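# Seat matching bit in sunken fastener, return spare bits

## Task

Pick the driver bit whose tip fits the head of the fastener sitting at the bottom of the hole in the block, and seat it in that head; every other bit must finish in the holder. Release everything afterwards. It only counts if the result stays in place without the robot holding it, and nothing the robot touched at the end may settle downward by more than about a fingernail's thickness once left alone. Nothing may be dropped or knocked off the table.

## Robot and tools

Robot: two arms, left_arm and right_arm, each with a six-joint chain (waist, shoulder, elbow, forearm roll, wrist pitch, wrist roll) ending in a parallel two-finger gripper. The fingers point along the gripper's own +z axis and close along its x axis. The reported gripper position is the point midway between the pads; fingertips extend 17.5 mm past it. A flat plate sticks out about 9 cm toward the gripper's -y side and rotates with it, so watch it near the block and holder. Pure rotations pivot about the pad midpoint.

Scene frame (used in results): origin on the table surface midway between the arms, +z up, +x outward over the table, left_arm on the +y side. The names left and right do not refer to image sides. Reported hand positions can be a bit off, more so at long reach.

Row layout (shared by execute_actions rows and move target): one flat list of 18 numbers, each in [-1, 1], always covering both arms. First 9 for left_arm: dx, dy, dz, rx, ry, rz, gripper position, force_limit, speed; then the same 9 for right_arm. dx..rz are an offset, not a pose: a displacement expressed in that gripper's own axes, measured from the gripper pose in the most recent result that showed it (or, before any such result, or in a second call within one reply, from where the arm is when the action begins). Scale: 1.0 = 0.6 m for dx, dy, dz and 180 degrees for the rotation vector rx, ry, rz. Zeros therefore mean go back to that reference pose, not stay put. Within one action every row is measured from the same reference, not from the previous row. The last three numbers per arm are absolute: position +1 fully open (50 mm gap), about -0.65 pads meet, -1 closes until blocked; force_limit -1/0/+1 ≈ 20/102/185 N per pad; speed -1/0/+1 ≈ 20/85/150 mm/s. To leave a gripper unchanged, resend its previous three numbers. A new force or speed only applies once the position number changes by at least 0.01; to loosen a grip, open first.

execute_actions: argument actions, a list holding at most one item, plus optional pictures (boolean). [] just returns the state. {"rows": [...up to 15 rows], "steps": n≤15} plays one row per 1/30 s step, repeating the last row. {"steps": n≤300} without rows waits n steps counted from the previous result. Per step the command is clipped to 70 mm and 16 degrees from the measured pose, so far targets need several calls; check the result.

move: target (one 18-number row as above, offsets as described) and speed (m/s, 0.002 to 0.5, default 0.25; rotation capped at twice that in rad/s). Straight-line paths for both arms finishing together, 0.5 to 10 s; no collision avoidance. Gripper numbers are applied at the start. Result adds a move: line (done, off_target, moving, held, fault) with limits such as paced (pose clipped) or held (steps blocked; afterwards the arm can jump fast), and each gripper's distance from its target.

wait: seconds (0 to 10); nothing new is sent.

zoom_image: camera (cam_head_left, cam_head_right, cam_high, cam_low, cam_left_wrist, cam_right_wrist) and region [x0, y0, x1, y1] in pixels of that camera's last 504x504 image, origin top-left, at most 504x504.

finished_scene: scene (integer number of the current scene). Replying without any tool call ends everything.

Results: a state line per arm with position (m), quaternion wxyz and velocities; joint positions and torques; flange force (includes held weight, noisy, may say no reading); object_status per gripper: 0 moving, 1 blocked while opening, 2 blocked while closing (a grip), 3 reached command or pads met (likely nothing held). position_measured gives opening ≈ (250 - value)×0.202 mm. A Hand target line shows where the controller is driving each gripper. HELD marks steps where the command was withheld; pose unreachable names an arm whose command the clearance check altered. MOTOR HOT warns of overheating before a braking stop.

Suggested order: look and zoom to find the fastener head shape in the hole and the bits in the holder; grip the matching bit with -1 and confirm status 2; lift clear, align it above the hole, lower slowly until it engages the head; open and retreat; make sure remaining bits sit in the holder; let things settle, then finish.

Avoid: commanding far past a contact (arms are stiff; contact torque at a joint limit or 144 N external force stops that arm for 10 s); fast approaches; arms touching each other; dropping bits or knocking anything off the table; leaving parts resting on the gripper or propped so they slide or sink after release. Parts may be tugged or nudged occasionally, so recheck grips and positions. The simulation keeps running between calls.

Each tool is called after "Request:" by a JSON object that holds its "fn" and its "kwargs", one argument or row to a line.

## Session

Request:
{"fn": "execute_actions", "kwargs": {
  "actions": []
}}

Scene clock: 0.00 s of 5270.00 s.
left_arm: end_effector_position=(+0.5160, -0.1123, +0.2894) position_measured=3 object_status=3 end_effector_quat_wxyz=(-0.224, -0.105, +0.943, -0.223) end_effector_velocity=(+0.000, -0.001, -0.000) end_effector_angular_velocity=(-0.001, +0.000, +0.000) | right_arm: end_effector_position=(+0.8262, -1.1771, +0.3590) position_measured=3 object_status=3 end_effector_quat_wxyz=(+0.037, +0.867, +0.475, +0.148) end_effector_velocity=(-0.000, -0.000, +0.000) end_effector_angular_velocity=(+0.000, -0.001, -0.000)
Joint positions: left_arm=[-0.774  0.461  1.446 -0.667  1.323 -2.239] | right_arm=[-0.94   0.787  0.669  0.274  1.546 -0.269]
Joint velocities: left_arm=[-0.     0.001 -0.001 -0.001 -0.001 -0.   ] | right_arm=[-0.001  0.    -0.     0.001  0.    -0.   ]
Joint torques (N m, as the joint torque sensors report them, + toward a larger angle): no reading
Flange force (N, the push that the arm receives, along the gripper's own x y z axes): no reading
Hand target (left_arm): +0.516, -0.112, +0.289; -0.224, -0.105, +0.943, -0.223
Hand target (right_arm): +0.826, -1.177, +0.359; +0.037, +0.867, +0.475, +0.148

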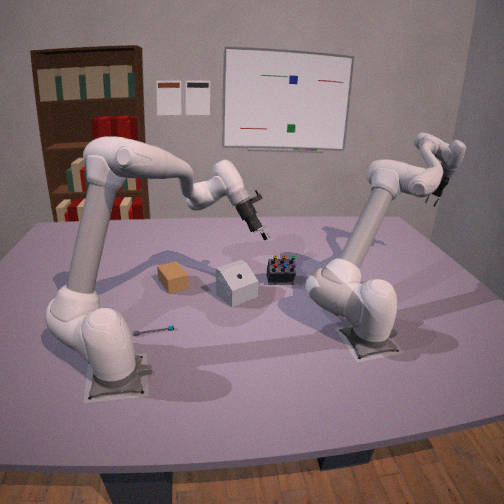

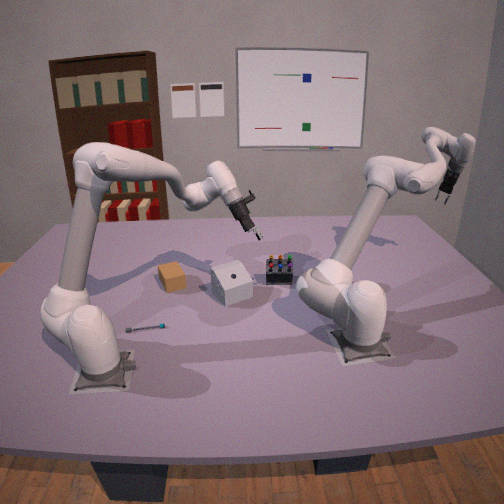

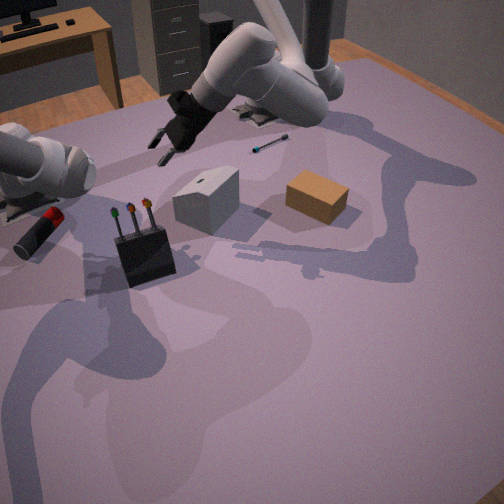

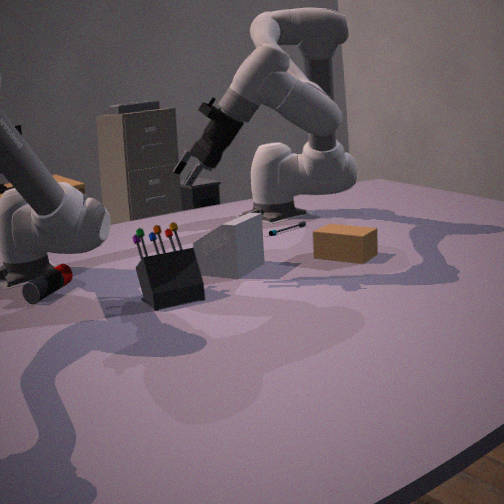

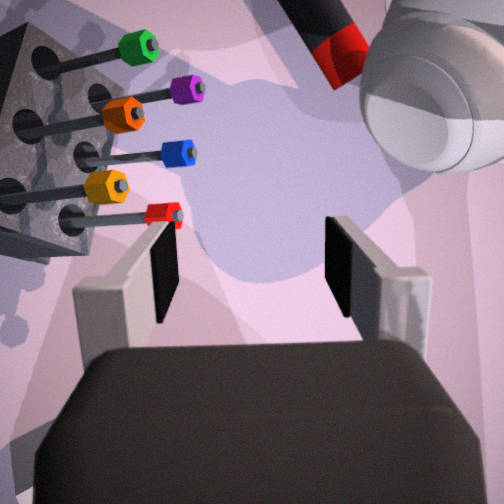

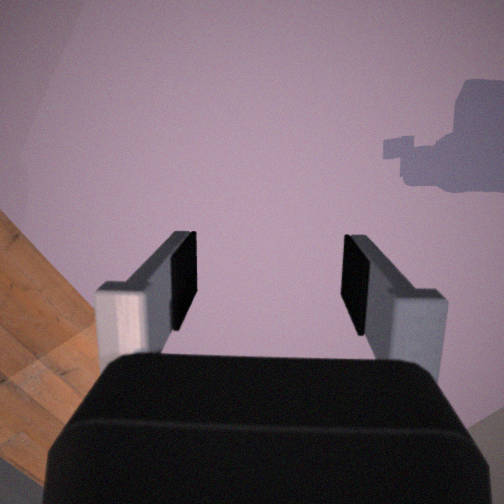

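Request:
{"fn": "move", "kwargs": {
  "target": [0,0,-0.05,0,-0.22,-0.413,1,0,0,0,0,0,0,0,0,1,0,0],
  "speed": 0.4
}}

Request:
{"fn": "move", "kwargs": {
  "target": [-0.2,0.16,-0.1,0,0,0,1,0,0,0,0,0,0,0,0,1,0,0],
  "speed": 0.3
}}

Scene clock: 6.63 s of 5270.00 s.
left_arm: end_effector_position=(+0.5273, -0.0979, +0.3131) position_measured=3 object_status=3 end_effector_quat_wxyz=(-0.001, -0.707, +0.707, +0.001) end_effector_velocity=(+0.000, +0.001, +0.000) end_effector_angular_velocity=(-0.000, +0.000, +0.001) | right_arm: end_effector_position=(+0.8262, -1.1771, +0.3590) position_measured=3 object_status=3 end_effector_quat_wxyz=(+0.037, +0.867, +0.475, +0.148) end_effector_velocity=(-0.000, -0.001, +0.001) end_effector_angular_velocity=(-0.001, -0.001, -0.000)
Joint positions: left_arm=[-1.011  0.436  1.31  -0.001  1.397 -4.023] | right_arm=[-0.94   0.787  0.669  0.274  1.546 -0.269]
Joint velocities: left_arm=[ 0.001 -0.001  0.    -0.     0.    -0.   ] | right_arm=[-0.001 -0.    -0.001  0.001 -0.    -0.   ]
Joint torques (N m, as the joint torque sensors report them, + toward a larger angle): left_arm=[  0.59 -88.51 -43.15   4.21  -0.62   0.01] | right_arm=[  -1.22 -123.49  -44.1     5.57   -0.3    -0.32]
Flange force (N, the push that the arm receives, along the gripper's own x y z axes): left_arm=[1.2 -0.4 -0.7] | right_arm=[-1.6 10.5 1.1]
Hand target (left_arm): +0.527, -0.098, +0.313; +0.001, +0.707, -0.707, -0.001
Hand target (right_arm): +0.826, -1.177, +0.359; +0.037, +0.867, +0.475, +0.148
Off the commanded pose (left_arm): 0.000 m, 0 deg.
Off the commanded pose (right_arm): 0.000 m, 0 deg.
After step 90, 1.40 s passed at rest.
move: done

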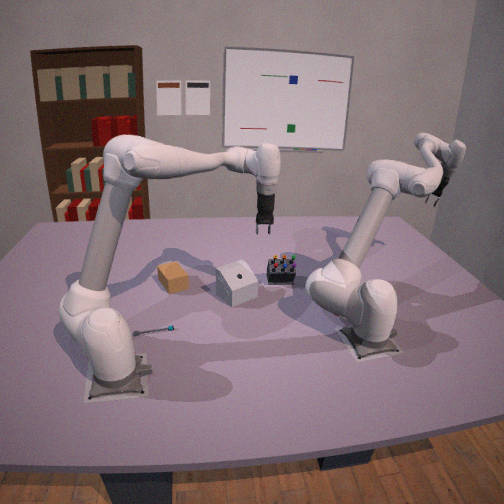

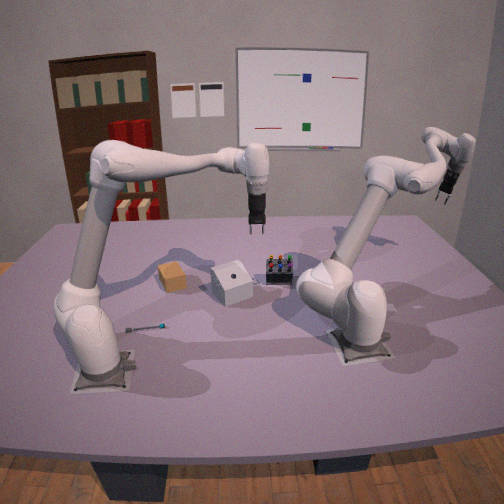

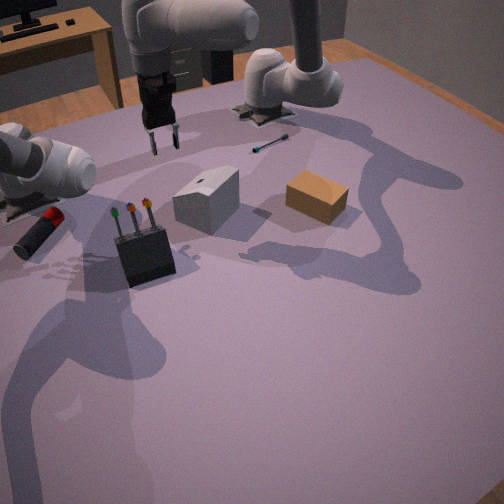

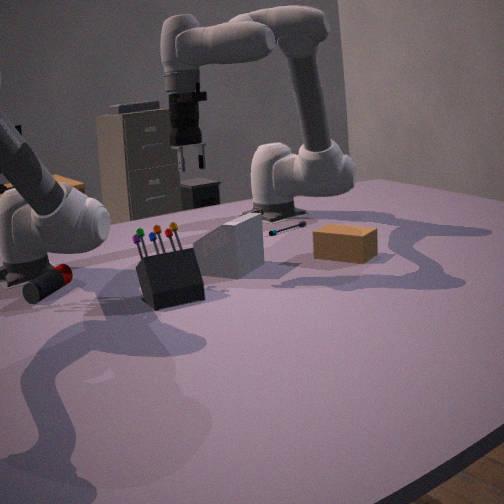

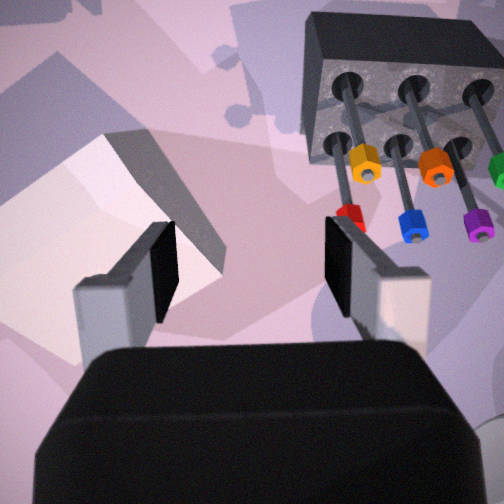

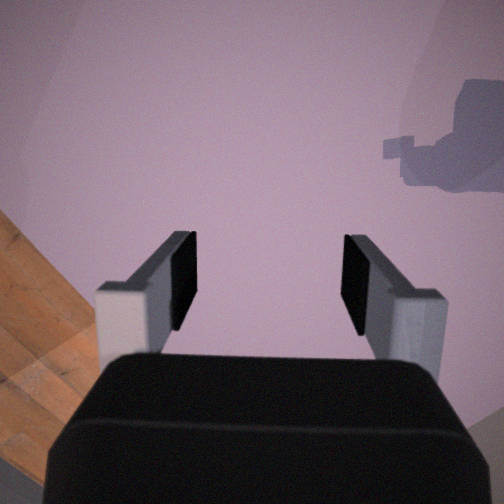

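Scene clock: 7.57 s of 5270.00 s.
left_arm: end_effector_position=(+0.4315, +0.0225, +0.3727) position_measured=3 object_status=3 end_effector_quat_wxyz=(-0.001, -0.707, +0.707, +0.001) end_effector_velocity=(-0.000, -0.000, +0.001) end_effector_angular_velocity=(-0.002, -0.001, -0.000) | right_arm: end_effector_position=(+0.8262, -1.1771, +0.3590) position_measured=3 object_status=3 end_effector_quat_wxyz=(+0.037, +0.867, +0.475, +0.148) end_effector_velocity=(+0.002, +0.002, -0.001) end_effector_angular_velocity=(+0.002, -0.001, +0.001)
Joint positions: left_arm=[-1.008  0.172  1.554 -0.001  1.416 -4.019] | right_arm=[-0.94   0.787  0.669  0.274  1.546 -0.269]
Joint velocities: left_arm=[-0.001 -0.001 -0.    -0.    -0.001 -0.   ] | right_arm=[ 0.002  0.001  0.     0.002 -0.     0.001]
Joint torques (N m, as the joint torque sensors report them, + toward a larger angle): left_arm=[  0.97 -59.94 -45.48   4.26  -0.23   0.  ] | right_arm=[  -1.88 -121.66  -44.61    5.24   -0.56   -0.25]
Flange force (N, the push that the arm receives, along the gripper's own x y z axes): left_arm=[-3.5 5.6 2.6] | right_arm=[1.5 4.5 2.3]
Hand target (left_arm): +0.432, +0.022, +0.373; +0.001, +0.707, -0.707, -0.001
Hand target (right_arm): +0.826, -1.177, +0.359; +0.037, +0.867, +0.475, +0.148
Off the commanded pose (left_arm): 0.001 m, 0 deg.
Off the commanded pose (right_arm): 0.000 m, 0 deg.
move: done

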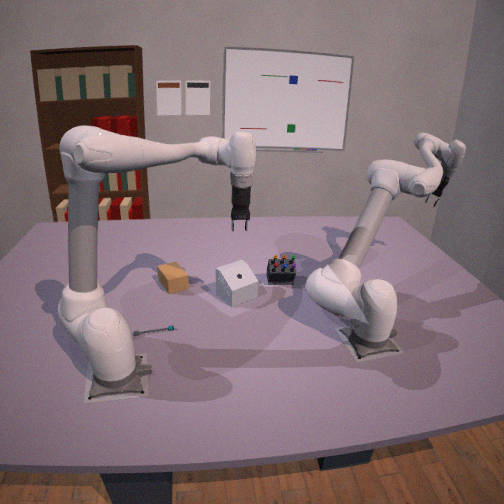

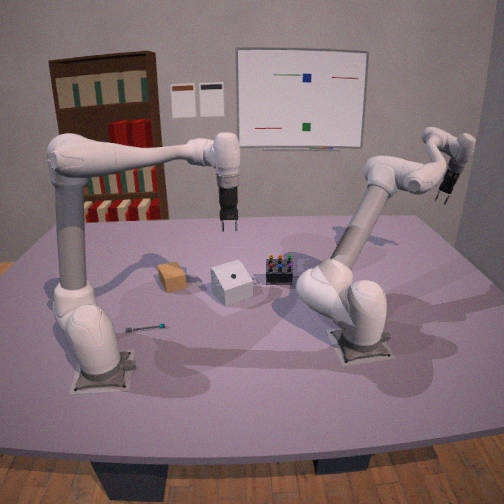

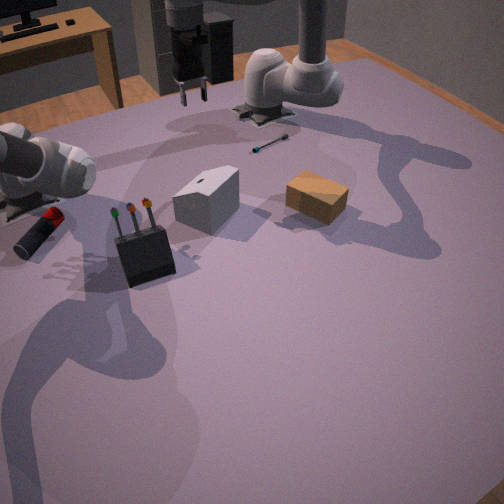

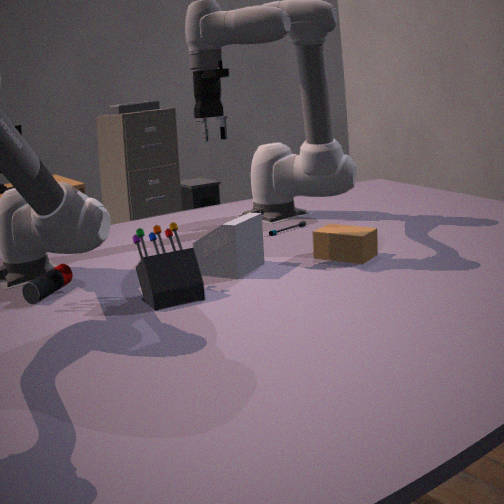

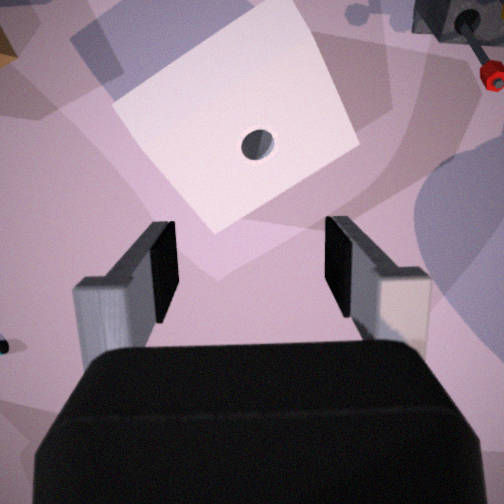

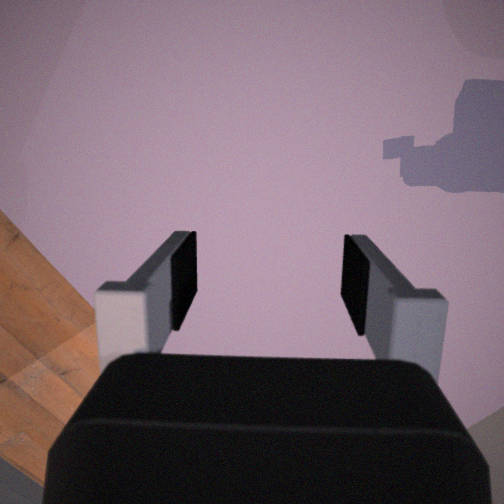

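Request:
{"fn": "move", "kwargs": {
  "target": [0.121,0.119,0.228,0.168,-0.048,-0.174,1,0,0,0,0,0,0,0,0,1,0,0],
  "speed": 0.3
}}

Request:
{"fn": "zoom_image", "kwargs": {
  "camera": "cam_left_wrist",
  "region": [180,65,310,195]
}}

Scene clock: 14.47 s of 5270.00 s.
left_arm: end_effector_position=(+0.3604, -0.0496, +0.2360) position_measured=3 object_status=3 end_effector_quat_wxyz=(-0.234, +0.843, -0.466, +0.130) end_effector_velocity=(+0.000, -0.001, +0.001) end_effector_angular_velocity=(-0.001, -0.002, -0.000) | right_arm: end_effector_position=(+0.8262, -1.1771, +0.3590) position_measured=3 object_status=3 end_effector_quat_wxyz=(+0.037, +0.867, +0.475, +0.148) end_effector_velocity=(+0.000, +0.000, -0.000) end_effector_angular_velocity=(-0.000, +0.000, +0.000)
Joint positions: left_arm=[-1.384  0.328  1.718  0.549  1.285 -5.166] | right_arm=[-0.94   0.787  0.669  0.274  1.546 -0.269]
Joint velocities: left_arm=[-0.    -0.001 -0.001  0.001  0.    -0.   ] | right_arm=[ 0.    -0.     0.001 -0.    -0.    -0.   ]
Joint torques (N m, as the joint torque sensors report them, + toward a larger angle): left_arm=[  0.71 -73.09 -41.61   4.51   0.58   0.3 ] | right_arm=[   0.98 -119.85  -44.17    5.34   -0.5    -0.45]
Flange force (N, the push that the arm receives, along the gripper's own x y z axes): left_arm=[-5.2 1.5 1.0] | right_arm=[-0.6 0.8 0.3]
Hand target (left_arm): +0.360, -0.050, +0.236; -0.234, +0.843, -0.466, +0.130
Hand target (right_arm): +0.826, -1.177, +0.359; +0.037, +0.867, +0.475, +0.148
Off the commanded pose (left_arm): 0.001 m, 0 deg.
Off the commanded pose (right_arm): 0.000 m, 0 deg.
After step 90, 2.23 s passed at rest.
move: done

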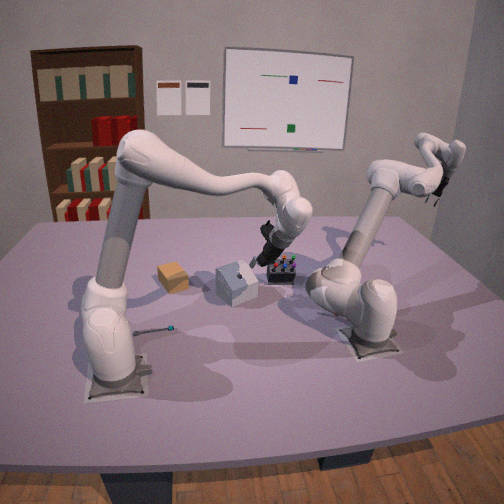

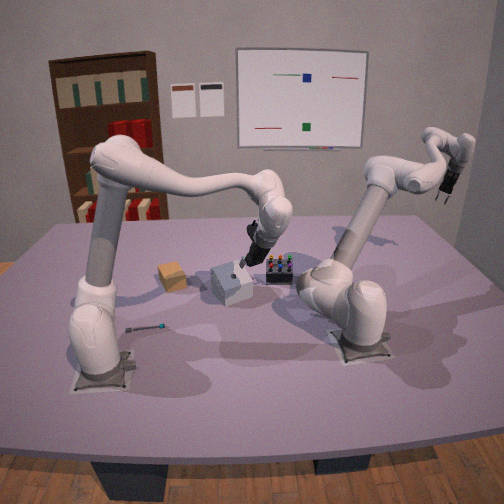

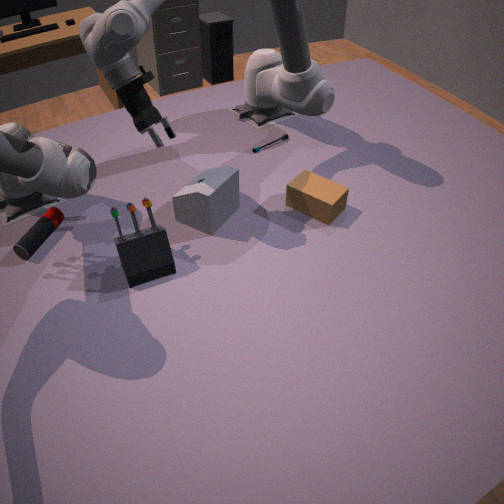

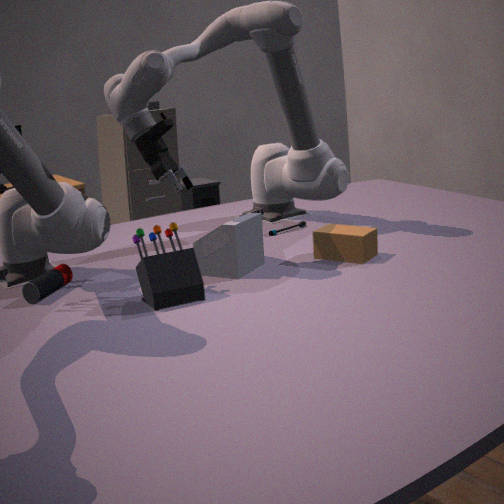

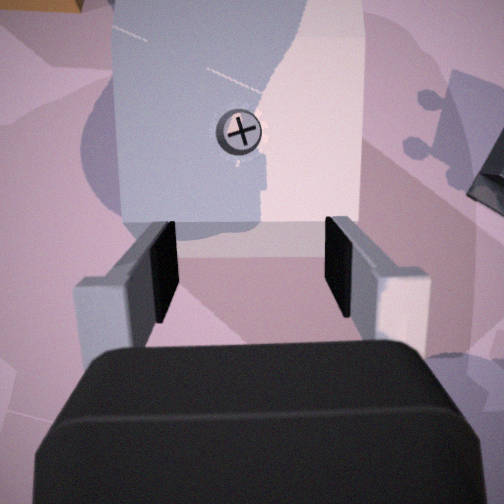

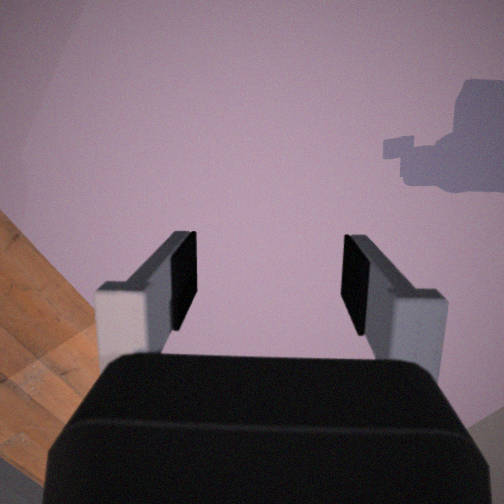

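Region (180, 65, 310, 195) of cam_left_wrist's 504x504 image, scaled by 3.877, with more detail than that image has.

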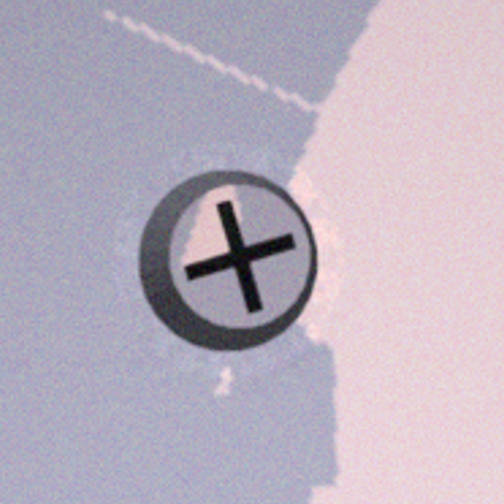

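Request:
{"fn": "move", "kwargs": {
  "target": [0.288,0.003,-0.047,0,0.1,0.167,0.15,0,0,0,0,0,0,0,0,1,0,0],
  "speed": 0.3
}}

Request:
{"fn": "zoom_image", "kwargs": {
  "camera": "cam_left_wrist",
  "region": [130,30,360,230]
}}

Scene clock: 23.63 s of 5270.00 s.
left_arm: end_effector_position=(+0.4383, -0.2047, +0.2594) position_measured=130 object_status=3 end_effector_quat_wxyz=(+0.184, -0.664, +0.699, -0.194) end_effector_velocity=(+0.001, -0.000, +0.000) end_effector_angular_velocity=(-0.001, -0.001, +0.002) | right_arm: end_effector_position=(+0.8262, -1.1771, +0.3590) position_measured=3 object_status=3 end_effector_quat_wxyz=(+0.037, +0.867, +0.475, +0.148) end_effector_velocity=(+0.000, +0.000, -0.000) end_effector_angular_velocity=(+0.000, +0.000, -0.000)
Joint positions: left_arm=[-1.341  0.41   1.553  0.585  1.027 -4.574] | right_arm=[-0.94   0.787  0.669  0.274  1.546 -0.269]
Joint velocities: left_arm=[ 0.001  0.001 -0.001  0.001 -0.    -0.001] | right_arm=[ 0.     0.     0.    -0.     0.     0.001]
Joint torques (N m, as the joint torque sensors report them, + toward a larger angle): left_arm=[  0.19 -86.59 -43.77   4.45  -0.58   0.05] | right_arm=[  -1.54 -121.02  -44.07    5.37   -0.26   -0.24]
Flange force (N, the push that the arm receives, along the gripper's own x y z axes): left_arm=[0.2 1.7 2.7] | right_arm=[1.1 4.5 1.6]
Hand target (left_arm): +0.438, -0.205, +0.259; -0.184, +0.664, -0.699, +0.194
Hand target (right_arm): +0.826, -1.177, +0.359; +0.037, +0.867, +0.475, +0.148
Off the commanded pose (left_arm): 0.000 m, 0 deg.
Off the commanded pose (right_arm): 0.000 m, 0 deg.
After step 90, 4.77 s passed at rest.
move: done

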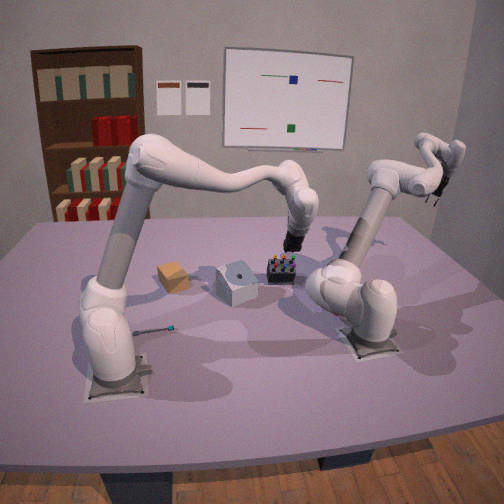

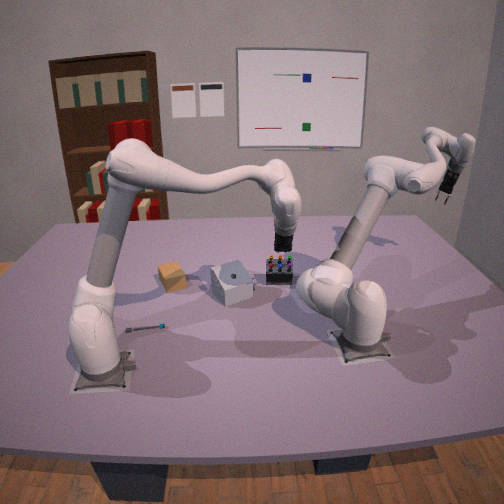

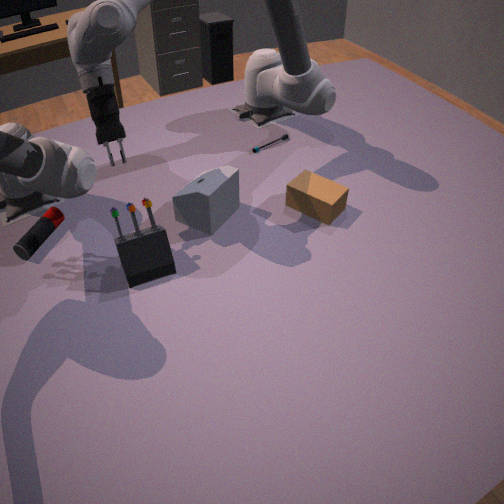

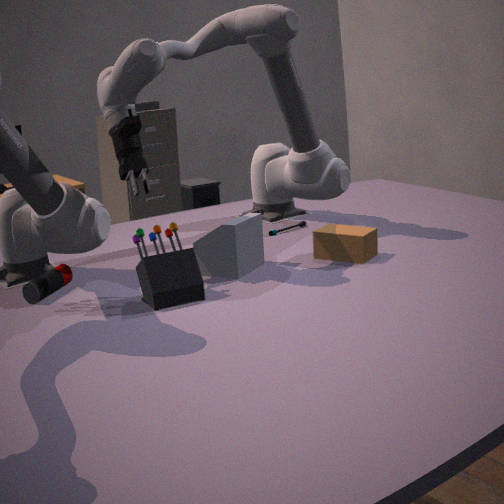

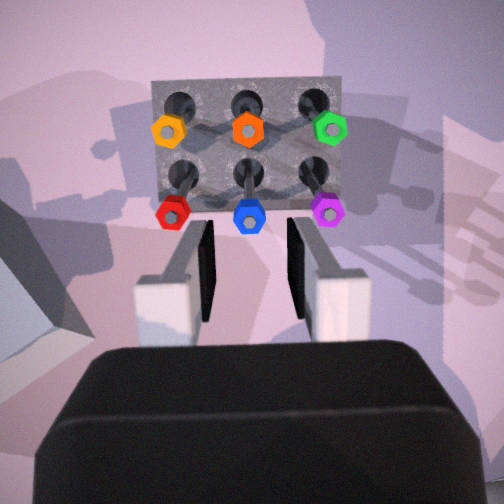

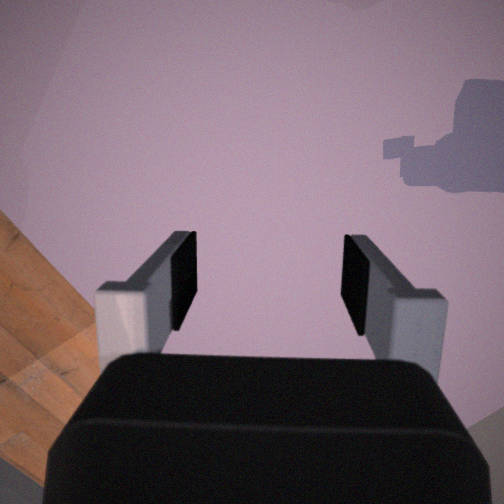

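Region (130, 30, 360, 230) of cam_left_wrist's 504x504 image, scaled by 2.191, with more detail than that image has; it fills the top 438 rows of this view, and the rest is white.

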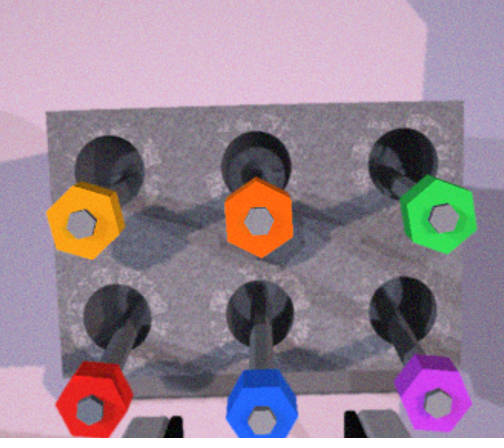

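Request:
{"fn": "zoom_image", "kwargs": {
  "camera": "cam_left_wrist",
  "region": [160,80,270,195]
}}

Request:
{"fn": "zoom_image", "kwargs": {
  "camera": "cam_left_wrist",
  "region": [225,80,335,195]
}}

Region (160, 80, 270, 195) of cam_left_wrist's 504x504 image, scaled by 4.383, with more detail than that image has; it fills the left 482 columns of this view, and the rest is white.

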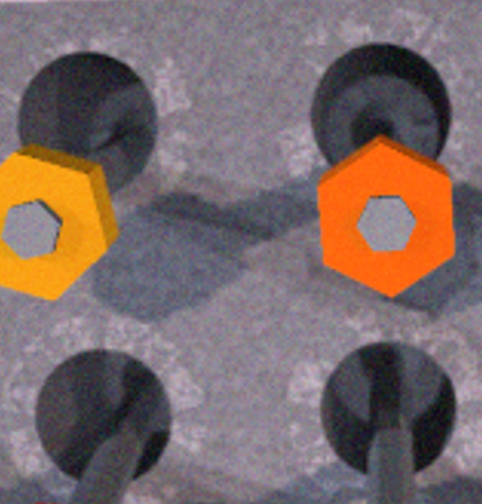

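Region (225, 80, 335, 195) of cam_left_wrist's 504x504 image, scaled by 4.383, with more detail than that image has; it fills the left 482 columns of this view, and the rest is white.

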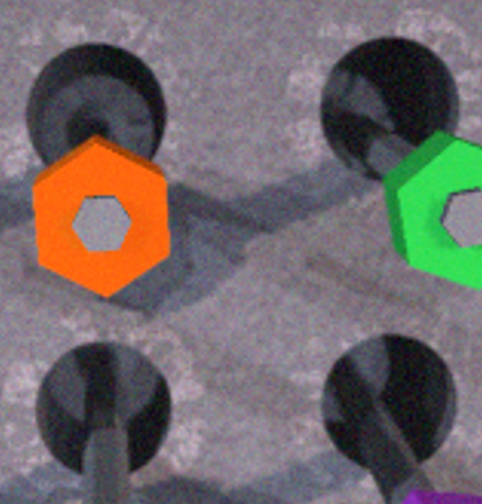

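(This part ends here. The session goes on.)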